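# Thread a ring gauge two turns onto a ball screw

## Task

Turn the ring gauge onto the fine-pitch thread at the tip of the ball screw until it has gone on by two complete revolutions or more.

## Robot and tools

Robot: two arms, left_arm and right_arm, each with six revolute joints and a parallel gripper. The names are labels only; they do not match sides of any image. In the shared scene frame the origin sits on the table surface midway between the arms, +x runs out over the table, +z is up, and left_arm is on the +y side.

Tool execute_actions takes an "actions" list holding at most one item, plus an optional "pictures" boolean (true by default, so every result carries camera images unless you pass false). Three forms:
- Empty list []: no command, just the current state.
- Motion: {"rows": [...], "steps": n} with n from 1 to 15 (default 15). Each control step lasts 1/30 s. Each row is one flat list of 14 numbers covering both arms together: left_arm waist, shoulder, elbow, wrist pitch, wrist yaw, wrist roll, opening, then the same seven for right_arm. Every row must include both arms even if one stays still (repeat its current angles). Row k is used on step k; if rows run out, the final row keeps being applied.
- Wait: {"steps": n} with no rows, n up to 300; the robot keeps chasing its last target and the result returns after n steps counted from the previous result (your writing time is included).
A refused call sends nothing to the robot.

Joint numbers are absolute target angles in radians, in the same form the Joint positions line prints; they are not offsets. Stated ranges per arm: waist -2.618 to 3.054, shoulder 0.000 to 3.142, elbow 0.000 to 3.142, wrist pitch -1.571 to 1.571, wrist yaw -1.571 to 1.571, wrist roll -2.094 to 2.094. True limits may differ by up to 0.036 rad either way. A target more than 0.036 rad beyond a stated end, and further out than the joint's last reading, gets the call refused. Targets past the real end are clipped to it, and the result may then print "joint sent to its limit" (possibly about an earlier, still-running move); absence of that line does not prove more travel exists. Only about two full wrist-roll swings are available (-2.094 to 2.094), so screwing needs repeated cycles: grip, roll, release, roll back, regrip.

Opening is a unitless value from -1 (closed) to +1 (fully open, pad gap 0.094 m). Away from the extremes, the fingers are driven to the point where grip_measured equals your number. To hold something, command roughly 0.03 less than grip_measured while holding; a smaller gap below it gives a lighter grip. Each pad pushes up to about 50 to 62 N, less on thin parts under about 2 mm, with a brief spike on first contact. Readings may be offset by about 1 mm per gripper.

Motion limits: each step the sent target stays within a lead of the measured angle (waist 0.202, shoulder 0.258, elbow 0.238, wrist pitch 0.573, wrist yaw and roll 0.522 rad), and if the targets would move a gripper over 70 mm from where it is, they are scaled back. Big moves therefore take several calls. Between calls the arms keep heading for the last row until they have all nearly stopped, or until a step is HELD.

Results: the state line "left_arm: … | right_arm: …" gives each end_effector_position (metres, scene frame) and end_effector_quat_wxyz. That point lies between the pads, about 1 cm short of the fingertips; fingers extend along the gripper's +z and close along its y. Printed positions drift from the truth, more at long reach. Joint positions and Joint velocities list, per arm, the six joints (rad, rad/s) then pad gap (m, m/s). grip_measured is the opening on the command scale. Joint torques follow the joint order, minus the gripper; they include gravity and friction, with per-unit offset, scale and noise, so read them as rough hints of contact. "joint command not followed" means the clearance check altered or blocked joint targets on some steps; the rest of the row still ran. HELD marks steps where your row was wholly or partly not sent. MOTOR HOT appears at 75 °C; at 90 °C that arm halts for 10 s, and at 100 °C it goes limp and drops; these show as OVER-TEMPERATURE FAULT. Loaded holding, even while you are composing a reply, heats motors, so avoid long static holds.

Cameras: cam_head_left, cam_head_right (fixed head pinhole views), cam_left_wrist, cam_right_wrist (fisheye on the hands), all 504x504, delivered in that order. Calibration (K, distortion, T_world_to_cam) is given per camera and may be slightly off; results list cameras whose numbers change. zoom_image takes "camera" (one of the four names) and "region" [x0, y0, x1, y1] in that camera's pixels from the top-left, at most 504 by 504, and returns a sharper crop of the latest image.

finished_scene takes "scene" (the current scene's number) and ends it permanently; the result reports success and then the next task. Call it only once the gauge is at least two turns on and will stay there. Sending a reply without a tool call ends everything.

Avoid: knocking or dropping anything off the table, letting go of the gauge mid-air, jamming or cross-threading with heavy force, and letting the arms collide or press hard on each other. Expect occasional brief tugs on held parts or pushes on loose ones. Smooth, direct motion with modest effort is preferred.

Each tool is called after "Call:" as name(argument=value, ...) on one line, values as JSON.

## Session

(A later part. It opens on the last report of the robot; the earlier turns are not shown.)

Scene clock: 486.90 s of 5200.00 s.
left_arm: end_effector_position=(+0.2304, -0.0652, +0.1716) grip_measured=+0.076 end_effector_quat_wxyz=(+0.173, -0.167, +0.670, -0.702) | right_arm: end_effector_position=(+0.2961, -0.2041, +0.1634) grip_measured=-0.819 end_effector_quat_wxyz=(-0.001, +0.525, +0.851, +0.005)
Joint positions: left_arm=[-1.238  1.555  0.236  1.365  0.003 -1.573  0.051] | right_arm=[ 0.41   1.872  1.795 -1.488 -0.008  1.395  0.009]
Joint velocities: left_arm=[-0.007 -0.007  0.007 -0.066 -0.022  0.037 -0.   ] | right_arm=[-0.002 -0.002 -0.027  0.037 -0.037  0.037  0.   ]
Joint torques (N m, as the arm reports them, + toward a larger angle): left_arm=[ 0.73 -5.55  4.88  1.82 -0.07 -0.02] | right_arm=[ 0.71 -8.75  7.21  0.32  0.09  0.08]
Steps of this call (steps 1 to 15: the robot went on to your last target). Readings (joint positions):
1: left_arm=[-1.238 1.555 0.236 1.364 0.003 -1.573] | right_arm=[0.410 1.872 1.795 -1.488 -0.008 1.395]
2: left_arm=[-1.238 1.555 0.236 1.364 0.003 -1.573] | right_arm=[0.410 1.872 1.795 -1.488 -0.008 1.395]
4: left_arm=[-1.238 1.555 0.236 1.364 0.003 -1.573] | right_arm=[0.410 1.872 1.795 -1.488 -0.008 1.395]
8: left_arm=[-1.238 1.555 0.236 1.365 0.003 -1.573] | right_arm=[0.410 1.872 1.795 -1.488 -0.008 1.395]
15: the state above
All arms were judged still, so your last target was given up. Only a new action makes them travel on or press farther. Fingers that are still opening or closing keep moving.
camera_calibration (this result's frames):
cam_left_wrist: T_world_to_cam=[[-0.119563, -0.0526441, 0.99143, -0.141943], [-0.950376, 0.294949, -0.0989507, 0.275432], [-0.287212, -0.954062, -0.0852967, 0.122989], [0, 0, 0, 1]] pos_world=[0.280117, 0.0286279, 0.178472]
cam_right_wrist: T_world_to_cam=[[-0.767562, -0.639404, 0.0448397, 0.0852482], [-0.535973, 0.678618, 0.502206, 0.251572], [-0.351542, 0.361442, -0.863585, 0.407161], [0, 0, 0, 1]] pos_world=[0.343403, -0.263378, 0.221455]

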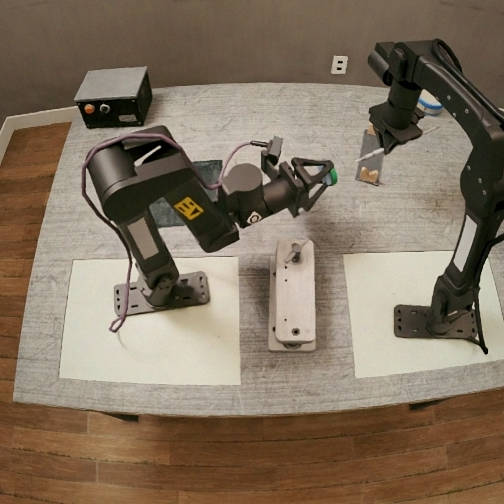

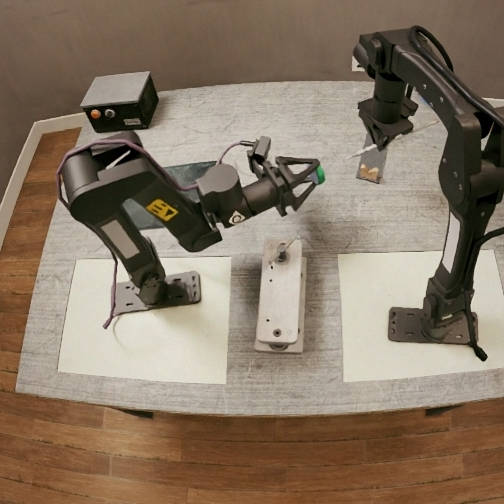

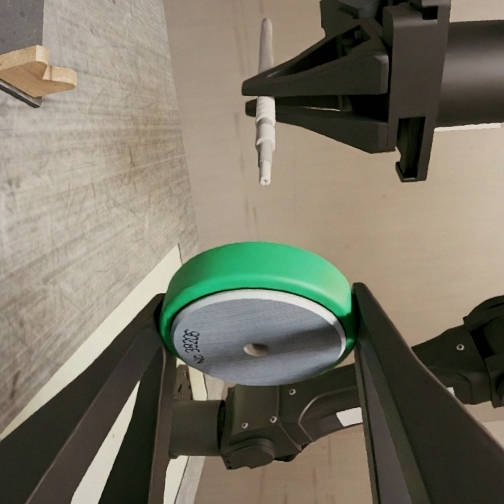

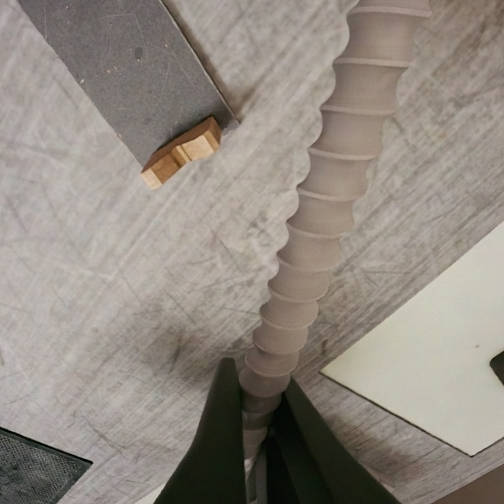

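Call:
execute_actions(actions=[{"rows": [[-1.231,1.66,0.39,1.367,0,-1.57,-0.01, 0.42,1.865,1.82,-1.50,0,1.403,-0.87]], "steps": 15}], pictures=false)

Call:
execute_actions(actions=[{"steps": 15}])

Scene clock: 500.10 s of 5200.00 s.
left_arm: end_effector_position=(+0.2456, -0.0937, +0.1745) grip_measured=+0.076 end_effector_quat_wxyz=(+0.174, -0.167, +0.669, -0.703) | right_arm: end_effector_position=(+0.2961, -0.2041, +0.1634) grip_measured=-0.819 end_effector_quat_wxyz=(-0.001, +0.525, +0.851, +0.005)
Joint positions: left_arm=[-1.238  1.656  0.363  1.341  0.003 -1.573  0.051] | right_arm=[ 0.41   1.872  1.795 -1.488 -0.008  1.395  0.009]
Joint velocities: left_arm=[-0.002  0.007 -0.002 -0.081 -0.11  -0.066 -0.001] | right_arm=[ 0.007 -0.012 -0.007  0.081  0.125 -0.125 -0.   ]
Joint torques (N m, as the arm reports them, + toward a larger angle): left_arm=[ 0.84 -5.99  5.76  1.59 -0.03  0.02] | right_arm=[ 0.68 -8.69  7.27  0.32  0.07  0.07]
Steps of this call (steps 1 to 90: nothing new was sent; then 9.70 s passed at rest; steps 91 to 105: all 15 steps of this action). Readings (joint positions):
91: left_arm=[-1.238 1.567 0.249 1.365 0.003 -1.573] | right_arm=[0.410 1.872 1.795 -1.488 -0.008 1.395]
92: left_arm=[-1.238 1.597 0.281 1.361 0.003 -1.573] | right_arm=[0.410 1.872 1.795 -1.488 -0.008 1.395]
94: left_arm=[-1.238 1.646 0.343 1.348 0.003 -1.573] | right_arm=[0.410 1.872 1.795 -1.488 -0.008 1.395]
98: left_arm=[-1.238 1.656 0.363 1.344 0.003 -1.573] | right_arm=[0.410 1.872 1.795 -1.488 -0.008 1.395]
105: the state above

Scene clock: 500.60 s of 5200.00 s.
left_arm: end_effector_position=(+0.2456, -0.0937, +0.1745) grip_measured=+0.076 end_effector_quat_wxyz=(+0.174, -0.167, +0.669, -0.703) | right_arm: end_effector_position=(+0.2961, -0.2041, +0.1634) grip_measured=-0.819 end_effector_quat_wxyz=(-0.001, +0.525, +0.851, +0.005)
Joint positions: left_arm=[-1.238  1.656  0.363  1.341  0.003 -1.573  0.051] | right_arm=[ 0.41   1.872  1.795 -1.488 -0.008  1.395  0.009]
Joint velocities: left_arm=[-0.002  0.002  0.002 -0.022  0.007 -0.051 -0.   ] | right_arm=[ 0.002  0.007  0.017 -0.066 -0.022  0.066  0.   ]
Joint torques (N m, as the arm reports them, + toward a larger angle): left_arm=[ 0.66 -5.86  5.83  1.62 -0.06  0.06] | right_arm=[ 0.75 -8.67  7.25  0.32  0.08  0.08]
Steps of this call (steps 1 to 15: the robot went on to your last target). Readings (joint positions):
1: left_arm=[-1.238 1.656 0.363 1.341 0.003 -1.573] | right_arm=[0.410 1.872 1.795 -1.488 -0.008 1.395]
2: left_arm=[-1.238 1.656 0.363 1.341 0.003 -1.573] | right_arm=[0.410 1.872 1.795 -1.488 -0.008 1.395]
4: left_arm=[-1.238 1.656 0.363 1.341 0.003 -1.573] | right_arm=[0.410 1.872 1.795 -1.488 -0.008 1.395]
8: left_arm=[-1.238 1.656 0.363 1.341 0.003 -1.573] | right_arm=[0.410 1.872 1.795 -1.488 -0.008 1.395]
15: the state above
All arms were judged still, so your last target was given up. Only a new action makes them travel on or press farther. Fingers that are still opening or closing keep moving.
camera_calibration (this result's frames):
cam_left_wrist: T_world_to_cam=[[-0.120808, -0.0503076, 0.9914, -0.143969], [-0.95025, 0.294714, -0.100839, 0.298878], [-0.287107, -0.95426, -0.0834087, 0.0999885], [0, 0, 0, 1]] pos_world=[0.295324, 0.0000887784, 0.181209]
cam_right_wrist: T_world_to_cam=[[-0.767562, -0.639404, 0.0448397, 0.0852482], [-0.535973, 0.678618, 0.502206, 0.251572], [-0.351542, 0.361442, -0.863585, 0.407161], [0, 0, 0, 1]] pos_world=[0.343403, -0.263378, 0.221455]

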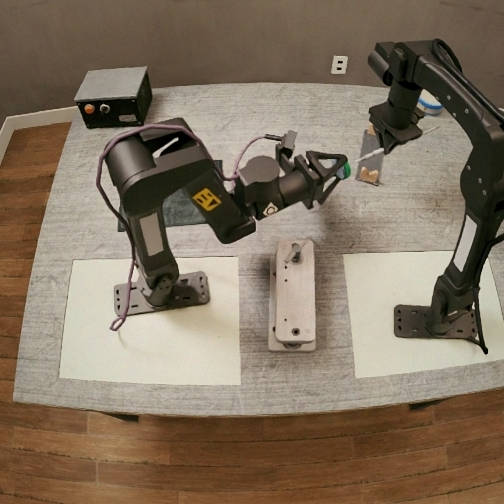

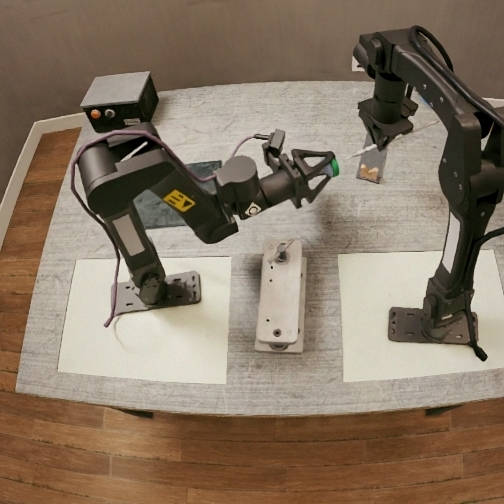

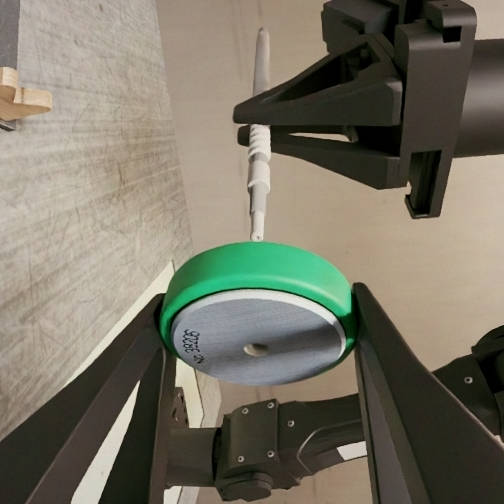

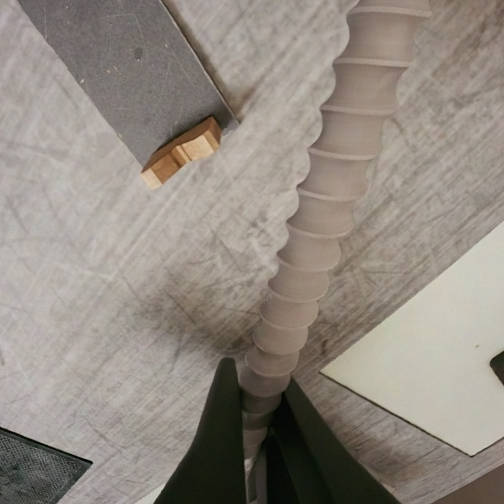

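Call:
execute_actions(actions=[{"rows": [[-1.231,1.66,0.39,1.367,0,0,-0.01, 0.42,1.865,1.82,-1.50,0,1.403,-0.87]], "steps": 15}], pictures=false)

Call:
execute_actions(actions=[{"steps": 25}])

Call:
execute_actions(actions=[{"rows": [[-1.231,1.66,0.39,1.367,0,1.57,-0.01, 0.42,1.865,1.82,-1.50,0,1.403,-0.87]], "steps": 15}], pictures=false)

Call:
execute_actions(actions=[{"steps": 25}])

Scene clock: 510.37 s of 5200.00 s.
left_arm: end_effector_position=(+0.2456, -0.0938, +0.1740) grip_measured=+0.076 end_effector_quat_wxyz=(+0.575, +0.289, +0.627, -0.439) | right_arm: end_effector_position=(+0.2961, -0.2041, +0.1634) grip_measured=-0.819 end_effector_quat_wxyz=(-0.001, +0.525, +0.851, +0.005)
Joint positions: left_arm=[-1.238  1.656  0.363  1.339  0.003 -0.221  0.051] | right_arm=[ 0.41   1.872  1.795 -1.488 -0.008  1.395  0.009]
Joint velocities: left_arm=[-0.012 -0.002 -0.012  0.081 -0.022  1.473 -0.   ] | right_arm=[-0.012 -0.012  0.002  0.022  0.051 -0.022 -0.   ]
Joint torques (N m, as the arm reports them, + toward a larger angle): left_arm=[ 0.47 -5.71  5.91  1.63 -0.05  0.04] | right_arm=[ 0.69 -8.73  7.24  0.33  0.08  0.07]
Steps of this call (steps 1 to 90: nothing new was sent; then 6.27 s passed at rest; steps 91 to 105: all 15 steps of this action). Readings (joint positions):
91: left_arm=[-1.238 1.656 0.363 1.341 0.003 -1.501] | right_arm=[0.410 1.872 1.795 -1.488 -0.008 1.395]
92: left_arm=[-1.238 1.656 0.363 1.339 0.003 -1.402] | right_arm=[0.410 1.872 1.795 -1.488 -0.008 1.395]
94: left_arm=[-1.238 1.656 0.363 1.339 0.003 -1.208] | right_arm=[0.410 1.872 1.795 -1.488 -0.008 1.395]
98: left_arm=[-1.238 1.656 0.363 1.339 0.003 -0.818] | right_arm=[0.410 1.872 1.795 -1.488 -0.008 1.395]
105: the state above

Scene clock: 511.20 s of 5200.00 s.
left_arm: end_effector_position=(+0.2456, -0.0938, +0.1740) grip_measured=+0.076 end_effector_quat_wxyz=(+0.619, +0.355, +0.592, -0.375) | right_arm: end_effector_position=(+0.2961, -0.2041, +0.1634) grip_measured=-0.819 end_effector_quat_wxyz=(-0.001, +0.525, +0.851, +0.005)
Joint positions: left_arm=[-1.238  1.656  0.363  1.339  0.003 -0.005  0.051] | right_arm=[ 0.41   1.872  1.795 -1.488 -0.008  1.395  0.009]
Joint velocities: left_arm=[-0.012 -0.017 -0.007 -0.022 -0.037  0.022  0.   ] | right_arm=[-0.012 -0.007  0.012 -0.095  0.007  0.022  0.   ]
Joint torques (N m, as the arm reports them, + toward a larger angle): left_arm=[ 0.71 -5.87  5.68  1.63 -0.09  0.02] | right_arm=[ 0.7  -8.63  7.2   0.31  0.07  0.07]
Steps of this call (steps 1 to 25: the robot went on to your last target). Readings (joint positions):
1: left_arm=[-1.238 1.656 0.363 1.339 0.003 -0.177] | right_arm=[0.410 1.872 1.795 -1.488 -0.008 1.395]
2: left_arm=[-1.238 1.656 0.363 1.339 0.003 -0.142] | right_arm=[0.410 1.872 1.795 -1.488 -0.008 1.395]
4: left_arm=[-1.238 1.656 0.363 1.339 0.003 -0.093] | right_arm=[0.410 1.872 1.795 -1.488 -0.008 1.395]
8: left_arm=[-1.238 1.656 0.363 1.339 0.003 -0.041] | right_arm=[0.410 1.872 1.795 -1.488 -0.008 1.395]
25: the state above
camera_calibration (this result's frames):
cam_left_wrist: T_world_to_cam=[[-0.856742, -0.500315, -0.125213, 0.189389], [-0.258801, 0.627052, -0.73473, 0.270521], [0.446112, -0.597068, -0.666704, 0.054874], [0, 0, 0, 1]] pos_world=[0.207789, -0.0421124, 0.259058]
cam_right_wrist: T_world_to_cam=[[-0.767562, -0.639404, 0.0448397, 0.0852482], [-0.535973, 0.678618, 0.502206, 0.251572], [-0.351542, 0.361442, -0.863585, 0.407161], [0, 0, 0, 1]] pos_world=[0.343403, -0.263378, 0.221455]

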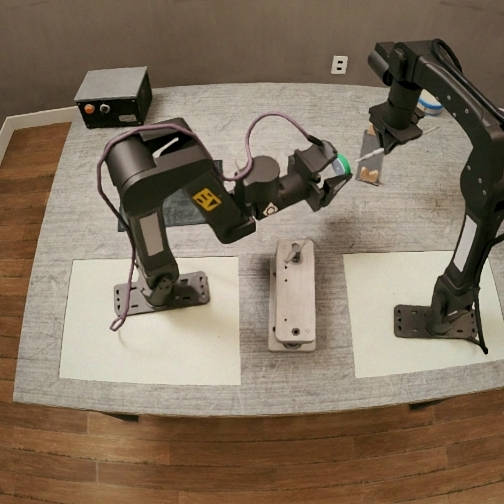

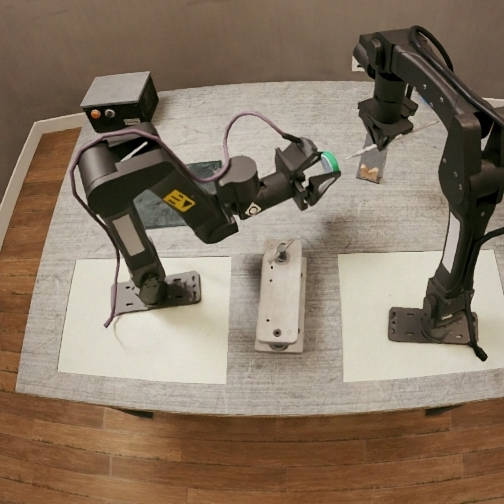

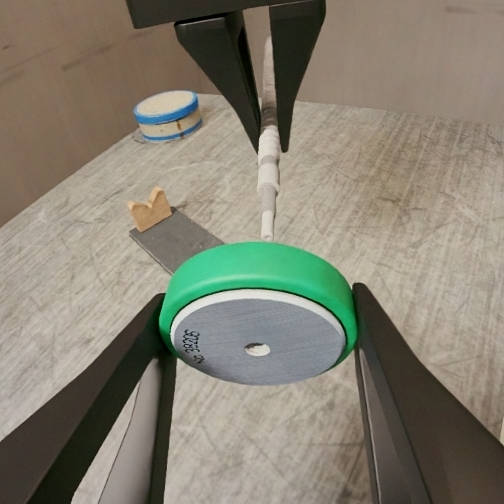

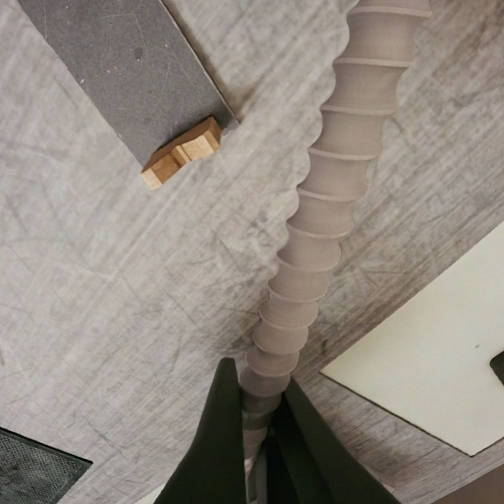

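Scene clock: 511.70 s of 5200.00 s.
left_arm: end_effector_position=(+0.2459, -0.0936, +0.1740) grip_measured=+0.076 end_effector_quat_wxyz=(+0.716, +0.649, +0.235, +0.102) | right_arm: end_effector_position=(+0.2961, -0.2041, +0.1634) grip_measured=-0.819 end_effector_quat_wxyz=(-0.001, +0.525, +0.851, +0.005)
Joint positions: left_arm=[-1.238  1.656  0.363  1.339  0.002  1.364  0.051] | right_arm=[ 0.41   1.872  1.795 -1.488 -0.008  1.395  0.009]
Joint velocities: left_arm=[-0.007 -0.007  0.007  0.007 -0.007  1.399 -0.   ] | right_arm=[ 0.017  0.007 -0.017  0.051 -0.051 -0.051 -0.001]
Joint torques (N m, as the arm reports them, + toward a larger angle): left_arm=[ 0.66 -5.84  5.85  1.62 -0.07 -0.08] | right_arm=[ 0.7  -8.77  7.26  0.32  0.07  0.07]
Steps of this call (steps 1 to 15: all 15 steps of this action). Readings (joint positions):
1: left_arm=[-1.238 1.656 0.363 1.339 0.002 0.069] | right_arm=[0.410 1.872 1.795 -1.488 -0.008 1.395]
2: left_arm=[-1.238 1.656 0.363 1.339 0.002 0.169] | right_arm=[0.410 1.872 1.795 -1.488 -0.008 1.395]
4: left_arm=[-1.238 1.656 0.363 1.339 0.002 0.367] | right_arm=[0.410 1.872 1.795 -1.488 -0.008 1.395]
8: left_arm=[-1.238 1.656 0.363 1.339 0.002 0.766] | right_arm=[0.410 1.872 1.795 -1.488 -0.008 1.395]
15: the state above

Scene clock: 512.53 s of 5200.00 s.
left_arm: end_effector_position=(+0.2459, -0.0936, +0.1740) grip_measured=+0.076 end_effector_quat_wxyz=(+0.702, +0.670, +0.166, +0.175) | right_arm: end_effector_position=(+0.2961, -0.2041, +0.1634) grip_measured=-0.819 end_effector_quat_wxyz=(-0.001, +0.525, +0.851, +0.005)
Joint positions: left_arm=[-1.238  1.656  0.363  1.339  0.002  1.572  0.051] | right_arm=[ 0.41   1.872  1.795 -1.488 -0.008  1.395  0.009]
Joint velocities: left_arm=[ 0.007 -0.017  0.007 -0.022 -0.007 -0.051  0.   ] | right_arm=[-0.002 -0.012 -0.002  0.007  0.007 -0.007 -0.001]
Joint torques (N m, as the arm reports them, + toward a larger angle): left_arm=[ 0.6  -5.73  5.9   1.6  -0.05 -0.01] | right_arm=[ 0.69 -8.69  7.2   0.33  0.09  0.08]
Steps of this call (steps 1 to 25: the robot went on to your last target). Readings (joint positions):
1: left_arm=[-1.238 1.656 0.363 1.339 0.002 1.407] | right_arm=[0.410 1.872 1.795 -1.488 -0.008 1.395]
2: left_arm=[-1.238 1.656 0.363 1.339 0.002 1.440] | right_arm=[0.410 1.872 1.795 -1.488 -0.008 1.395]
4: left_arm=[-1.238 1.656 0.363 1.339 0.002 1.488] | right_arm=[0.410 1.872 1.795 -1.488 -0.008 1.395]
8: left_arm=[-1.238 1.656 0.363 1.339 0.002 1.539] | right_arm=[0.410 1.872 1.795 -1.488 -0.008 1.395]
25: the state above
camera_calibration (this result's frames):
cam_left_wrist: T_world_to_cam=[[0.15638, -0.00985725, -0.987648, 0.136619], [0.286838, 0.957308, 0.0358623, 0.0331078], [0.945129, -0.288903, 0.152532, -0.181625], [0, 0, 0, 1]] pos_world=[0.140798, -0.0828196, 0.161448]
cam_right_wrist: T_world_to_cam=[[-0.767562, -0.639404, 0.0448397, 0.0852482], [-0.535973, 0.678618, 0.502206, 0.251572], [-0.351542, 0.361442, -0.863585, 0.407161], [0, 0, 0, 1]] pos_world=[0.343403, -0.263378, 0.221455]

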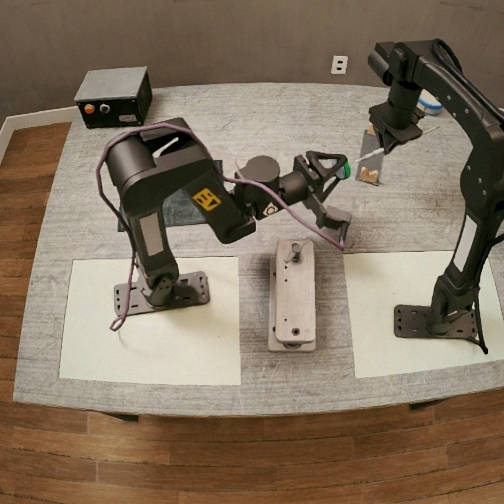

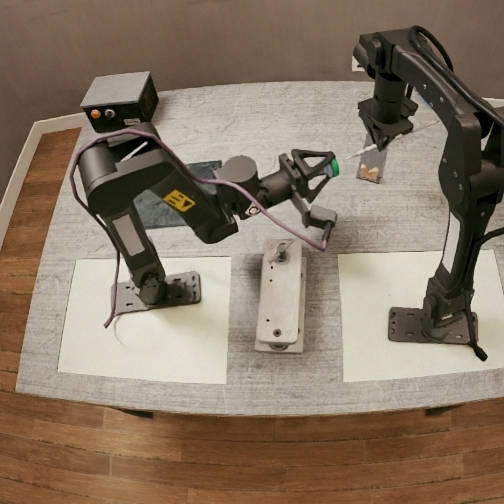

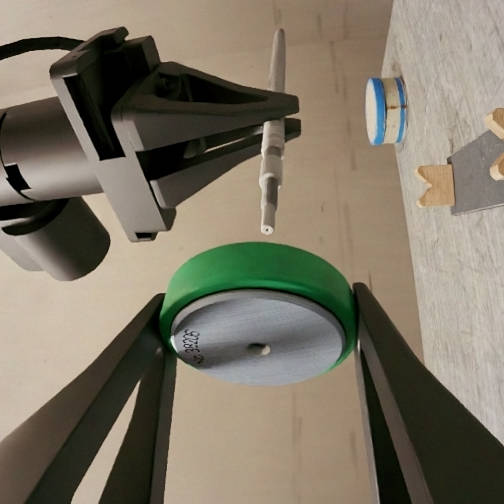

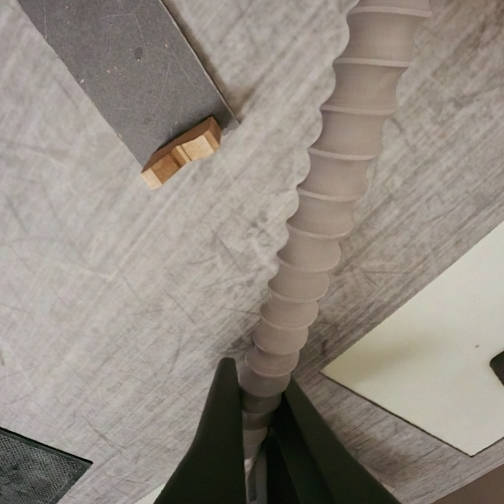

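Call:
execute_actions(actions=[{"rows": [[-1.231,1.691,0.467,1.296,0,0,-0.01, 0.42,1.865,1.82,-1.50,0,1.422,-0.87]], "steps": 15}], pictures=false)

Call:
execute_actions(actions=[{"steps": 25}])

Call:
execute_actions(actions=[{"rows": [[-1.231,1.691,0.467,1.296,0,-1.57,-0.01, 0.42,1.865,1.82,-1.50,0,1.422,-0.87]], "steps": 15}], pictures=false)

Call:
execute_actions(actions=[{"steps": 25}])

Scene clock: 544.17 s of 5200.00 s.
left_arm: end_effector_position=(+0.2540, -0.1088, +0.1742) grip_measured=+0.076 end_effector_quat_wxyz=(+0.651, +0.424, +0.554, -0.299) | right_arm: end_effector_position=(+0.2961, -0.2041, +0.1634) grip_measured=-0.819 end_effector_quat_wxyz=(-0.001, +0.533, +0.846, +0.005)
Joint positions: left_arm=[-1.238  1.685  0.436  1.277  0.002  0.223  0.051] | right_arm=[ 0.41   1.872  1.795 -1.488 -0.008  1.413  0.009]
Joint velocities: left_arm=[-0.002  0.012 -0.017 -0.081 -0.007 -1.414  0.001] | right_arm=[-0.017 -0.022 -0.002 -0.007 -0.007  0.037 -0.   ]
Joint torques (N m, as the arm reports them, + toward a larger angle): left_arm=[ 0.62 -6.33  6.26  1.56 -0.01 -0.06] | right_arm=[ 0.7  -8.69  7.25  0.32  0.09  0.05]
Steps of this call (steps 1 to 15: the robot went on to your last target; steps 16 to 90: nothing new was sent; then 28.13 s passed at rest; steps 91 to 105: all 15 steps of this action). Readings (joint positions):
91: left_arm=[-1.238 1.659 0.371 1.332 0.002 1.501] | right_arm=[0.410 1.872 1.795 -1.488 -0.008 1.398]
92: left_arm=[-1.238 1.668 0.389 1.317 0.002 1.402] | right_arm=[0.410 1.872 1.795 -1.488 -0.008 1.401]
94: left_arm=[-1.238 1.683 0.422 1.297 0.002 1.208] | right_arm=[0.410 1.872 1.795 -1.488 -0.008 1.406]
98: left_arm=[-1.238 1.685 0.436 1.288 0.002 0.819] | right_arm=[0.410 1.872 1.795 -1.488 -0.008 1.410]
105: the state above

Scene clock: 545.00 s of 5200.00 s.
left_arm: end_effector_position=(+0.2540, -0.1089, +0.1735) grip_measured=+0.076 end_effector_quat_wxyz=(+0.615, +0.362, +0.597, -0.367) | right_arm: end_effector_position=(+0.2961, -0.2041, +0.1634) grip_measured=-0.819 end_effector_quat_wxyz=(-0.001, +0.534, +0.846, +0.005)
Joint positions: left_arm=[-1.238  1.685  0.436  1.273  0.002  0.008  0.051] | right_arm=[ 0.41   1.872  1.795 -1.488 -0.008  1.414  0.009]
Joint velocities: left_arm=[-0.022 -0.017 -0.002  0.037 -0.125  0.007 -0.   ] | right_arm=[ 0.007  0.032 -0.002 -0.051  0.066 -0.081 -0.001]
Joint torques (N m, as the arm reports them, + toward a larger angle): left_arm=[ 0.54 -6.29  6.38  1.58 -0.06 -0.03] | right_arm=[ 0.73 -8.69  7.27  0.33  0.07  0.06]
Steps of this call (steps 1 to 25: the robot went on to your last target). Readings (joint positions):
1: left_arm=[-1.238 1.685 0.436 1.276 0.002 0.179] | right_arm=[0.410 1.872 1.795 -1.488 -0.008 1.414]
2: left_arm=[-1.238 1.685 0.436 1.275 0.002 0.144] | right_arm=[0.410 1.872 1.795 -1.488 -0.008 1.414]
4: left_arm=[-1.238 1.685 0.436 1.275 0.002 0.095] | right_arm=[0.410 1.872 1.795 -1.488 -0.008 1.414]
8: left_arm=[-1.238 1.685 0.436 1.274 0.002 0.043] | right_arm=[0.410 1.872 1.795 -1.488 -0.008 1.414]
25: the state above
camera_calibration (this result's frames):
cam_left_wrist: T_world_to_cam=[[-0.855617, -0.498638, -0.138852, 0.191278], [-0.259329, 0.645123, -0.718724, 0.281076], [0.44796, -0.578944, -0.681289, 0.0457406], [0, 0, 0, 1]] pos_world=[0.216062, -0.0594692, 0.259738]
cam_right_wrist: T_world_to_cam=[[-0.779609, -0.624652, 0.0449381, 0.0918103], [-0.522843, 0.688683, 0.502346, 0.249715], [-0.344739, 0.368138, -0.863498, 0.406499], [0, 0, 0, 1]] pos_world=[0.342274, -0.264272, 0.221442]

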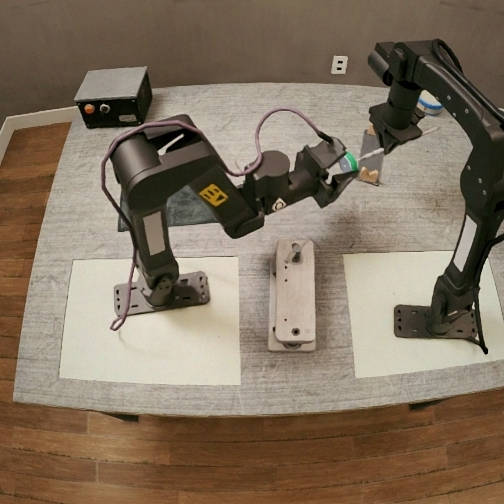

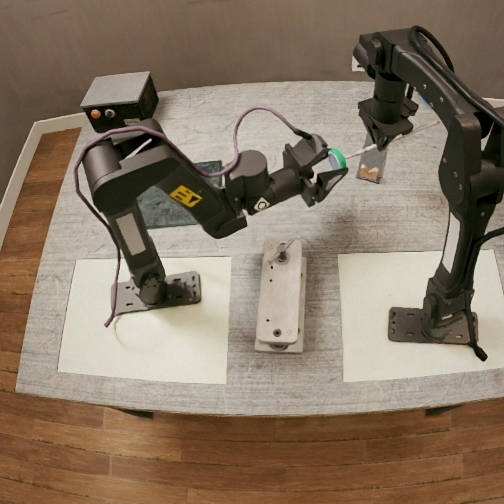

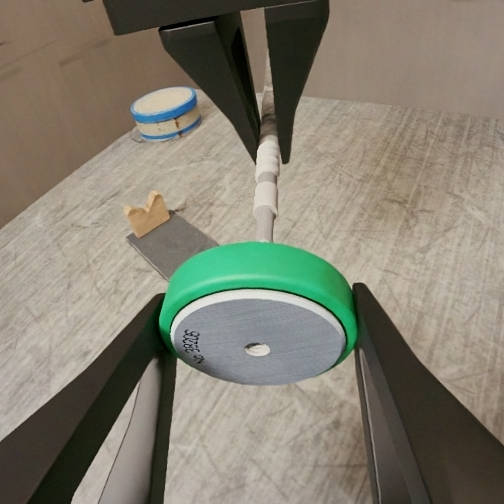

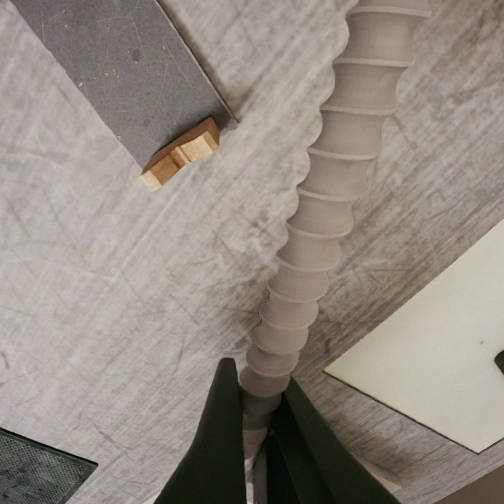

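Scene clock: 545.50 s of 5200.00 s.
left_arm: end_effector_position=(+0.2541, -0.1089, +0.1732) grip_measured=+0.077 end_effector_quat_wxyz=(+0.244, -0.097, +0.692, -0.672) | right_arm: end_effector_position=(+0.2961, -0.2041, +0.1634) grip_measured=-0.819 end_effector_quat_wxyz=(-0.001, +0.534, +0.846, +0.005)
Joint positions: left_arm=[-1.238  1.685  0.436  1.272  0.002 -1.362  0.051] | right_arm=[ 0.41   1.872  1.795 -1.488 -0.008  1.414  0.009]
Joint velocities: left_arm=[-0.012  0.002 -0.002 -0.081 -0.007 -1.458 -0.001] | right_arm=[-0.012 -0.012 -0.002  0.022 -0.066  0.051  0.   ]
Joint torques (N m, as the arm reports them, + toward a larger angle): left_arm=[ 0.68 -6.15  6.37  1.57 -0.07  0.08] | right_arm=[ 0.74 -8.75  7.2   0.31  0.06  0.08]
Steps of this call (steps 1 to 15: all 15 steps of this action). Readings (joint positions):
1: left_arm=[-1.238 1.685 0.436 1.273 0.002 -0.066] | right_arm=[0.410 1.872 1.795 -1.488 -0.008 1.414]
2: left_arm=[-1.238 1.685 0.436 1.273 0.002 -0.166] | right_arm=[0.410 1.872 1.795 -1.488 -0.008 1.414]
4: left_arm=[-1.238 1.685 0.436 1.273 0.002 -0.364] | right_arm=[0.410 1.872 1.795 -1.488 -0.008 1.414]
8: left_arm=[-1.238 1.685 0.436 1.273 0.002 -0.760] | right_arm=[0.410 1.872 1.795 -1.488 -0.008 1.414]
15: the state above

Scene clock: 546.33 s of 5200.00 s.
left_arm: end_effector_position=(+0.2541, -0.1089, +0.1732) grip_measured=+0.077 end_effector_quat_wxyz=(+0.172, -0.169, +0.678, -0.694) | right_arm: end_effector_position=(+0.2961, -0.2041, +0.1634) grip_measured=-0.819 end_effector_quat_wxyz=(-0.001, +0.534, +0.846, +0.005)
Joint positions: left_arm=[-1.238  1.685  0.436  1.272  0.002 -1.572  0.051] | right_arm=[ 0.41   1.872  1.795 -1.488 -0.008  1.414  0.009]
Joint velocities: left_arm=[ 0.007 -0.002  0.007 -0.051  0.022  0.037 -0.001] | right_arm=[ 0.012  0.007 -0.007  0.007 -0.022 -0.037 -0.001]
Joint torques (N m, as the arm reports them, + toward a larger angle): left_arm=[ 0.74 -6.19  6.3   1.54 -0.02  0.02] | right_arm=[ 0.69 -8.78  7.25  0.32  0.09  0.09]
Steps of this call (steps 1 to 25: the robot went on to your last target). Readings (joint positions):
1: left_arm=[-1.238 1.685 0.436 1.272 0.002 -1.404] | right_arm=[0.410 1.872 1.795 -1.488 -0.008 1.414]
2: left_arm=[-1.238 1.685 0.436 1.272 0.002 -1.438] | right_arm=[0.410 1.872 1.795 -1.488 -0.008 1.414]
4: left_arm=[-1.238 1.685 0.436 1.272 0.002 -1.487] | right_arm=[0.410 1.872 1.795 -1.488 -0.008 1.414]
8: left_arm=[-1.238 1.685 0.436 1.272 0.002 -1.538] | right_arm=[0.410 1.872 1.795 -1.488 -0.008 1.414]
25: the state above
camera_calibration (this result's frames):
cam_left_wrist: T_world_to_cam=[[-0.109603, -0.0728479, 0.991302, -0.147669], [-0.951741, 0.295317, -0.0835267, 0.308697], [-0.286663, -0.952618, -0.1017, 0.0911188], [0, 0, 0, 1]] pos_world=[0.303735, -0.0151192, 0.181436]
cam_right_wrist: T_world_to_cam=[[-0.779609, -0.624652, 0.0449381, 0.0918103], [-0.522843, 0.688683, 0.502346, 0.249715], [-0.344739, 0.368138, -0.863498, 0.406499], [0, 0, 0, 1]] pos_world=[0.342274, -0.264272, 0.221442]

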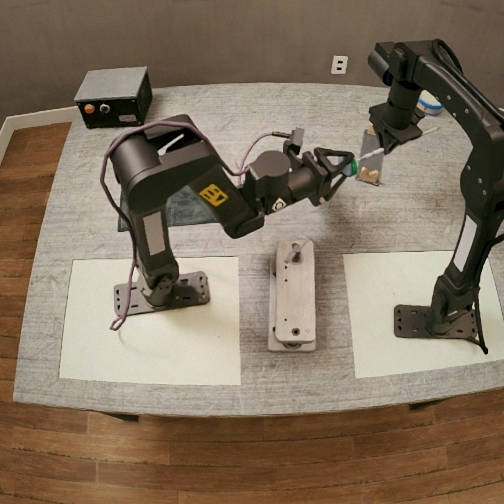

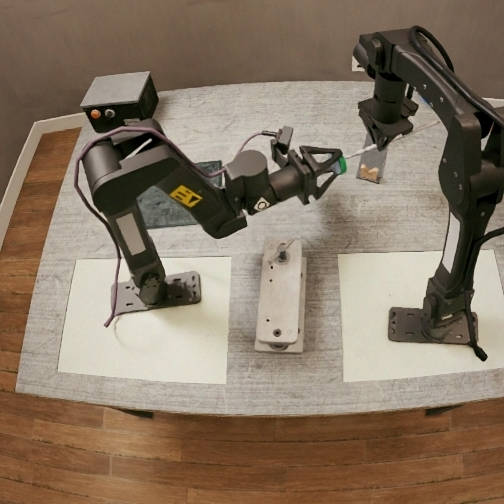

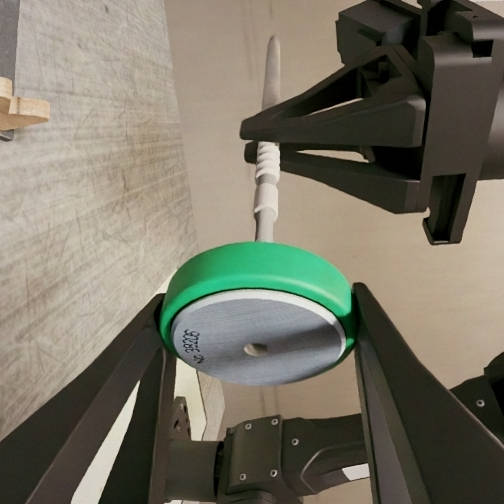

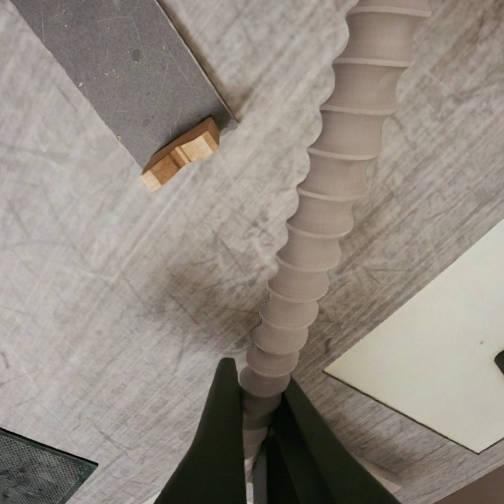

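Call:
execute_actions(actions=[{"rows": [[-1.231,1.727,0.515,1.284,0,-2.0,-0.01, 0.42,1.865,1.82,-1.50,0,1.422,-0.87]], "steps": 15}], pictures=false)

Call:
execute_actions(actions=[{"steps": 15}])

Scene clock: 556.73 s of 5200.00 s.
left_arm: end_effector_position=(+0.2594, -0.1188, +0.1730) grip_measured=+0.077 end_effector_quat_wxyz=(+0.026, -0.305, +0.629, -0.714) | right_arm: end_effector_position=(+0.2961, -0.2041, +0.1634) grip_measured=-0.819 end_effector_quat_wxyz=(-0.001, +0.534, +0.846, +0.005)
Joint positions: left_arm=[-1.238  1.721  0.481  1.262  0.002 -1.987  0.051] | right_arm=[ 0.41   1.872  1.795 -1.488 -0.008  1.415  0.009]
Joint velocities: left_arm=[-0.037  0.022 -0.007 -0.022  0.007 -0.168  0.001] | right_arm=[-0.007 -0.017  0.007  0.007  0.051 -0.051 -0.   ]
Joint torques (N m, as the arm reports them, + toward a larger angle): left_arm=[ 0.57 -6.74  6.42  1.54 -0.07  0.01] | right_arm=[ 0.8  -8.71  7.17  0.33  0.08  0.06]
Steps of this call (steps 1 to 15: the robot went on to your last target; steps 16 to 90: nothing new was sent; then 6.90 s passed at rest; steps 91 to 105: all 15 steps of this action). Readings (joint positions):
91: left_arm=[-1.238 1.690 0.441 1.272 0.002 -1.634] | right_arm=[0.410 1.872 1.795 -1.488 -0.008 1.414]
92: left_arm=[-1.238 1.699 0.453 1.271 0.002 -1.709] | right_arm=[0.410 1.872 1.795 -1.488 -0.008 1.414]
94: left_arm=[-1.238 1.716 0.475 1.266 0.002 -1.816] | right_arm=[0.410 1.872 1.795 -1.488 -0.008 1.414]
98: left_arm=[-1.238 1.721 0.481 1.262 0.002 -1.927] | right_arm=[0.410 1.872 1.795 -1.488 -0.008 1.414]
105: the state above

Scene clock: 557.23 s of 5200.00 s.
left_arm: end_effector_position=(+0.2594, -0.1188, +0.1730) grip_measured=+0.077 end_effector_quat_wxyz=(+0.020, -0.310, +0.627, -0.715) | right_arm: end_effector_position=(+0.2961, -0.2041, +0.1634) grip_measured=-0.819 end_effector_quat_wxyz=(-0.001, +0.534, +0.846, +0.005)
Joint positions: left_arm=[-1.238  1.721  0.481  1.262  0.002 -2.002  0.051] | right_arm=[ 0.41   1.872  1.795 -1.488 -0.008  1.415  0.009]
Joint velocities: left_arm=[-0.002  0.017  0.002  0.022  0.007  0.037  0.   ] | right_arm=[-0.002 -0.002 -0.012  0.037 -0.037 -0.007  0.   ]
Joint torques (N m, as the arm reports them, + toward a larger angle): left_arm=[ 0.63 -6.71  6.46  1.6  -0.02  0.03] | right_arm=[ 0.72 -8.7   7.2   0.33  0.08  0.06]
Steps of this call (steps 1 to 15: the robot went on to your last target). Readings (joint positions):
1: left_arm=[-1.238 1.721 0.481 1.262 0.002 -1.990] | right_arm=[0.410 1.872 1.795 -1.488 -0.008 1.415]
2: left_arm=[-1.238 1.721 0.481 1.262 0.002 -1.993] | right_arm=[0.410 1.872 1.795 -1.488 -0.008 1.415]
4: left_arm=[-1.238 1.721 0.481 1.262 0.002 -1.996] | right_arm=[0.410 1.872 1.795 -1.488 -0.008 1.415]
8: left_arm=[-1.238 1.721 0.481 1.262 0.002 -2.000] | right_arm=[0.410 1.872 1.795 -1.488 -0.008 1.415]
15: the state above
camera_calibration (this result's frames):
cam_left_wrist: T_world_to_cam=[[0.266267, 0.124437, 0.955833, -0.215498], [-0.923198, 0.318038, 0.215771, 0.260227], [-0.277141, -0.939876, 0.199562, 0.0300457], [0, 0, 0, 1]] pos_world=[0.305948, -0.0277068, 0.143835]
cam_right_wrist: T_world_to_cam=[[-0.780085, -0.624058, 0.0449421, 0.092072], [-0.522314, 0.68908, 0.502351, 0.249638], [-0.344465, 0.368403, -0.863495, 0.406471], [0, 0, 0, 1]] pos_world=[0.342229, -0.264308, 0.221442]

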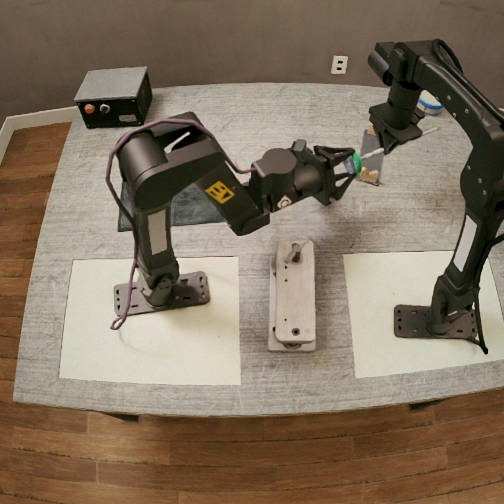

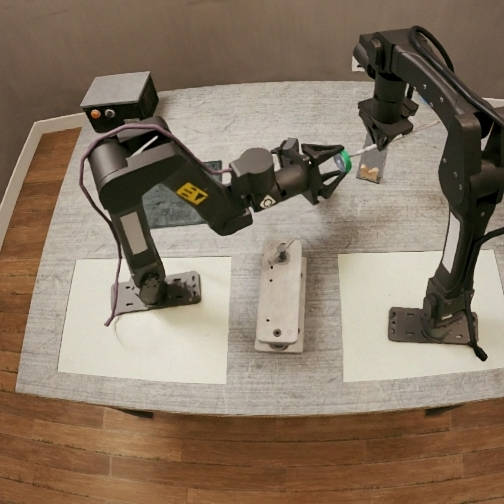

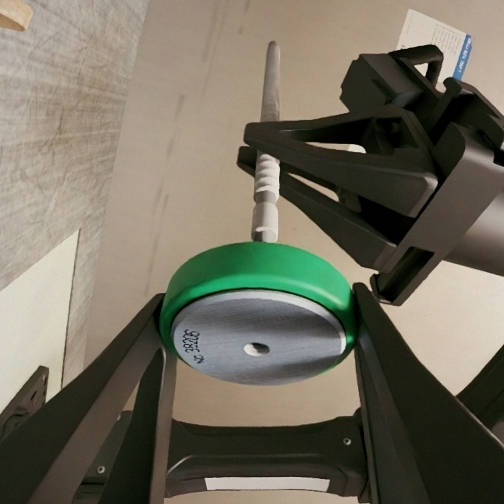

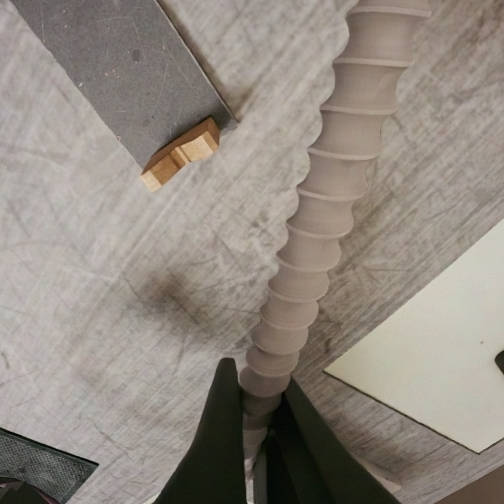

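Call:
execute_actions(actions=[{"rows": [[-1.231,1.745,0.541,1.278,0,-2.0,-0.01, 0.42,1.865,1.82,-1.50,0,1.422,-0.87]], "steps": 15}], pictures=false)

Scene clock: 561.33 s of 5200.00 s.
left_arm: end_effector_position=(+0.2620, -0.1241, +0.1736) grip_measured=+0.077 end_effector_quat_wxyz=(-0.020, +0.310, -0.626, +0.715) | right_arm: end_effector_position=(+0.2963, -0.2043, +0.1634) grip_measured=-0.819 end_effector_quat_wxyz=(-0.001, +0.535, +0.845, +0.005)
Joint positions: left_arm=[-1.238  1.738  0.505  1.256  0.003 -2.002  0.051] | right_arm=[ 0.41   1.872  1.795 -1.488 -0.007  1.417  0.009]
Joint velocities: left_arm=[-0.002 -0.012 -0.002 -0.007 -0.051  0.066  0.001] | right_arm=[ 0.002 -0.007 -0.007  0.022 -0.022 -0.022  0.   ]
Joint torques (N m, as the arm reports them, + toward a larger angle): left_arm=[ 0.58 -6.88  6.81  1.6  -0.1   0.01] | right_arm=[ 0.73 -8.72  7.29  0.33  0.06  0.05]
Steps of this call (steps 1 to 15: the robot went on to your last target; steps 16 to 90: nothing new was sent; then 0.60 s passed at rest; steps 91 to 105: all 15 steps of this action). Readings (joint positions):
91: left_arm=[-1.238 1.723 0.484 1.262 0.002 -2.002] | right_arm=[0.410 1.872 1.795 -1.488 -0.008 1.415]
92: left_arm=[-1.238 1.727 0.490 1.261 0.002 -2.002] | right_arm=[0.410 1.872 1.795 -1.488 -0.007 1.416]
94: left_arm=[-1.238 1.735 0.501 1.259 0.003 -2.002] | right_arm=[0.410 1.872 1.795 -1.488 -0.007 1.417]
98: left_arm=[-1.238 1.738 0.505 1.256 0.003 -2.002] | right_arm=[0.410 1.872 1.795 -1.488 -0.007 1.417]
105: the state above

Call:
execute_actions(actions=[{"rows": [[-1.231,1.757,0.557,1.274,0,-2.0,-0.01, 0.42,1.865,1.82,-1.50,0,1.422,-0.87]], "steps": 15}])

Scene clock: 564.67 s of 5200.00 s.
left_arm: end_effector_position=(+0.2638, -0.1275, +0.1736) grip_measured=+0.077 end_effector_quat_wxyz=(-0.020, +0.310, -0.626, +0.715) | right_arm: end_effector_position=(+0.2963, -0.2043, +0.1634) grip_measured=-0.819 end_effector_quat_wxyz=(-0.001, +0.535, +0.845, +0.005)
Joint positions: left_arm=[-1.238  1.749  0.521  1.252  0.003 -2.002  0.051] | right_arm=[ 0.41   1.872  1.795 -1.488 -0.007  1.418  0.009]
Joint velocities: left_arm=[ 0.002  0.017  0.007  0.007  0.037 -0.037  0.   ] | right_arm=[-0.017 -0.007  0.022  0.037 -0.022 -0.007 -0.   ]
Joint torques (N m, as the arm reports them, + toward a larger angle): left_arm=[ 0.79 -6.86  6.7   1.59 -0.08  0.02] | right_arm=[ 0.79 -8.8   7.23  0.31  0.06  0.02]
Steps of this call (steps 1 to 15: the robot went on to your last target; steps 16 to 85: nothing new was sent; steps 86 to 100: all 15 steps of this action). Readings (joint positions):
86: left_arm=[-1.238 1.739 0.507 1.256 0.003 -2.002] | right_arm=[0.410 1.872 1.795 -1.488 -0.007 1.417]
87: left_arm=[-1.238 1.743 0.511 1.255 0.003 -2.002] | right_arm=[0.410 1.872 1.795 -1.488 -0.007 1.417]
89: left_arm=[-1.238 1.748 0.518 1.254 0.003 -2.002] | right_arm=[0.410 1.872 1.795 -1.488 -0.007 1.418]
93: left_arm=[-1.238 1.749 0.521 1.252 0.003 -2.002] | right_arm=[0.410 1.872 1.795 -1.488 -0.007 1.418]
100: the state above
camera_calibration (this result's frames):
cam_left_wrist: T_world_to_cam=[[0.266348, 0.125744, 0.95564, -0.215996], [-0.922842, 0.319474, 0.21517, 0.267089], [-0.278246, -0.939215, 0.201133, 0.0231067], [0, 0, 0, 1]] pos_world=[0.310441, -0.0364658, 0.144297]
cam_right_wrist: T_world_to_cam=[[-0.78202, -0.621625, 0.0450324, 0.0931385], [-0.520536, 0.691166, 0.501331, 0.249899], [-0.342764, 0.368609, -0.864083, 0.406218], [0, 0, 0, 1]] pos_world=[0.342155, -0.26456, 0.22153]

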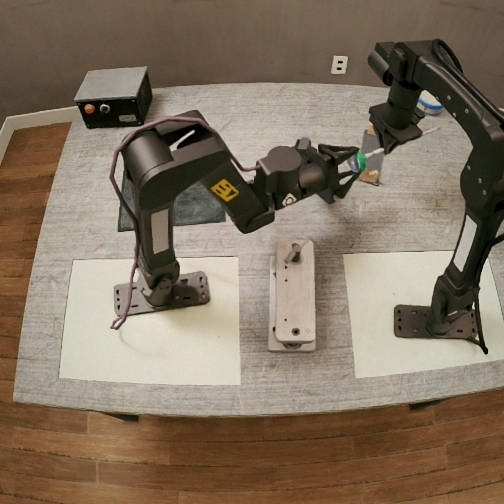

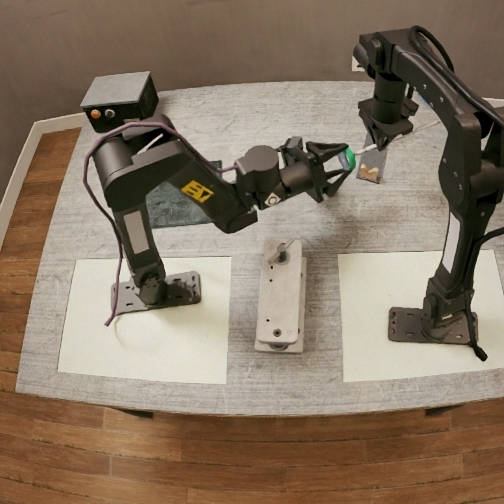

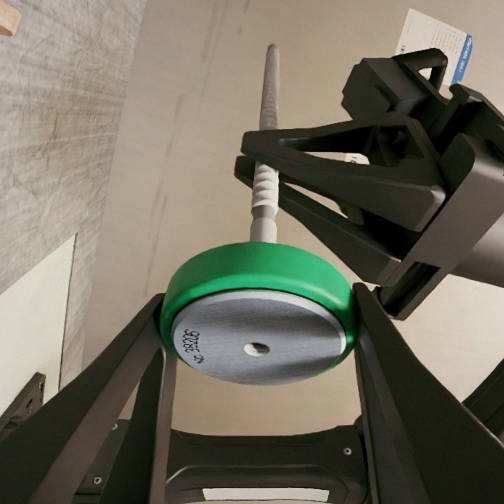

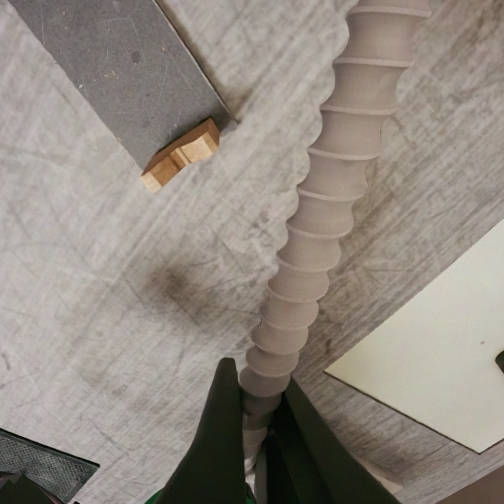

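Continue advancing in small steps until contact.

Call:
execute_actions(actions=[{"rows": [[-1.231,1.766,0.569,1.271,0,-2.0,-0.01, 0.42,1.865,1.82,-1.50,0,1.422,-0.87]], "steps": 15}], pictures=false)

Call:
zoom_image(camera="cam_head_right", region=[300, 110, 420, 200])

Scene clock: 570.10 s of 5200.00 s.
left_arm: end_effector_position=(+0.2651, -0.1301, +0.1736) grip_measured=+0.077 end_effector_quat_wxyz=(-0.020, +0.310, -0.626, +0.715) | right_arm: end_effector_position=(+0.2963, -0.2043, +0.1634) grip_measured=-0.819 end_effector_quat_wxyz=(-0.001, +0.535, +0.845, +0.005)
Joint positions: left_arm=[-1.238  1.758  0.532  1.249  0.004 -2.002  0.051] | right_arm=[ 0.41   1.872  1.795 -1.488 -0.007  1.418  0.009]
Joint velocities: left_arm=[ 0.022 -0.002 -0.022 -0.007  0.037 -0.066 -0.001] | right_arm=[-0.007 -0.012 -0.002 -0.022  0.022 -0.007  0.   ]
Joint torques (N m, as the arm reports them, + toward a larger angle): left_arm=[ 0.65 -6.91  6.78  1.59 -0.06  0.05] | right_arm=[ 0.8  -8.87  7.3   0.31  0.07  0.03]
Steps of this call (steps 1 to 15: the robot went on to your last target; steps 16 to 90: nothing new was sent; then 1.93 s passed at rest; steps 91 to 105: all 15 steps of this action). Readings (joint positions):
91: left_arm=[-1.238 1.749 0.521 1.252 0.003 -2.002] | right_arm=[0.410 1.872 1.795 -1.488 -0.007 1.418]
92: left_arm=[-1.238 1.750 0.522 1.251 0.003 -2.002] | right_arm=[0.410 1.872 1.795 -1.488 -0.007 1.418]
94: left_arm=[-1.238 1.755 0.529 1.250 0.004 -2.002] | right_arm=[0.410 1.872 1.795 -1.488 -0.007 1.418]
98: left_arm=[-1.238 1.758 0.532 1.249 0.004 -2.002] | right_arm=[0.410 1.872 1.795 -1.488 -0.007 1.418]
105: the state above

Region (300, 110, 420, 200) of cam_head_right's 504x504 image, scaled by 4.200, with more detail than that image has; it fills the top 378 rows of this view, and the rest is white.

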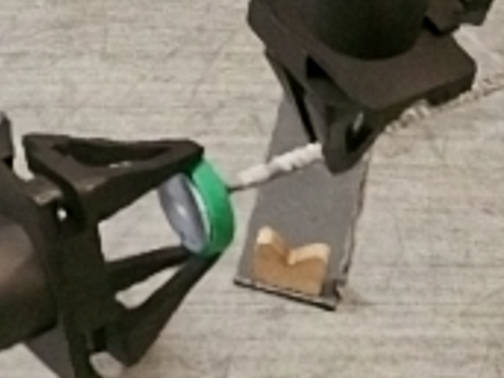

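Call:
execute_actions(actions=[{"rows": [[-1.231,1.775,0.581,1.268,0,-2.0,-0.01, 0.42,1.865,1.82,-1.50,0,1.422,-0.87]], "steps": 15}], pictures=false)

Scene clock: 574.57 s of 5200.00 s.
left_arm: end_effector_position=(+0.2658, -0.1322, +0.1729) grip_measured=+0.077 end_effector_quat_wxyz=(+0.019, -0.309, +0.627, -0.715) | right_arm: end_effector_position=(+0.2967, -0.2058, +0.1634) grip_measured=-0.819 end_effector_quat_wxyz=(+0.003, +0.536, +0.845, +0.002)
Joint positions: left_arm=[-1.238  1.766  0.541  1.247  0.006 -2.002  0.051] | right_arm=[ 0.41   1.872  1.795 -1.488  0.002  1.418  0.009]
Joint velocities: left_arm=[-0.017  0.002  0.002 -0.095  0.037  0.007  0.   ] | right_arm=[ 0.007  0.012 -0.007  0.007  0.007  0.051 -0.001]
Joint torques (N m, as the arm reports them, + toward a larger angle): left_arm=[ 0.6  -6.78  6.9   1.59 -0.07  0.  ] | right_arm=[ 0.77 -8.57  7.11  0.31 -0.02  0.03]
Steps of this call (steps 1 to 15: the robot went on to your last target; steps 16 to 90: nothing new was sent; then 0.97 s passed at rest; steps 91 to 105: all 15 steps of this action). Readings (joint positions):
91: left_arm=[-1.238 1.758 0.533 1.249 0.004 -2.002] | right_arm=[0.410 1.872 1.795 -1.488 -0.007 1.418]
92: left_arm=[-1.238 1.759 0.534 1.248 0.004 -2.002] | right_arm=[0.410 1.872 1.795 -1.488 -0.006 1.418]
94: left_arm=[-1.238 1.764 0.539 1.248 0.005 -2.002] | right_arm=[0.410 1.872 1.795 -1.488 -0.002 1.418]
98: left_arm=[-1.238 1.766 0.541 1.247 0.006 -2.002] | right_arm=[0.410 1.872 1.795 -1.488 0.002 1.418]
105: the state above


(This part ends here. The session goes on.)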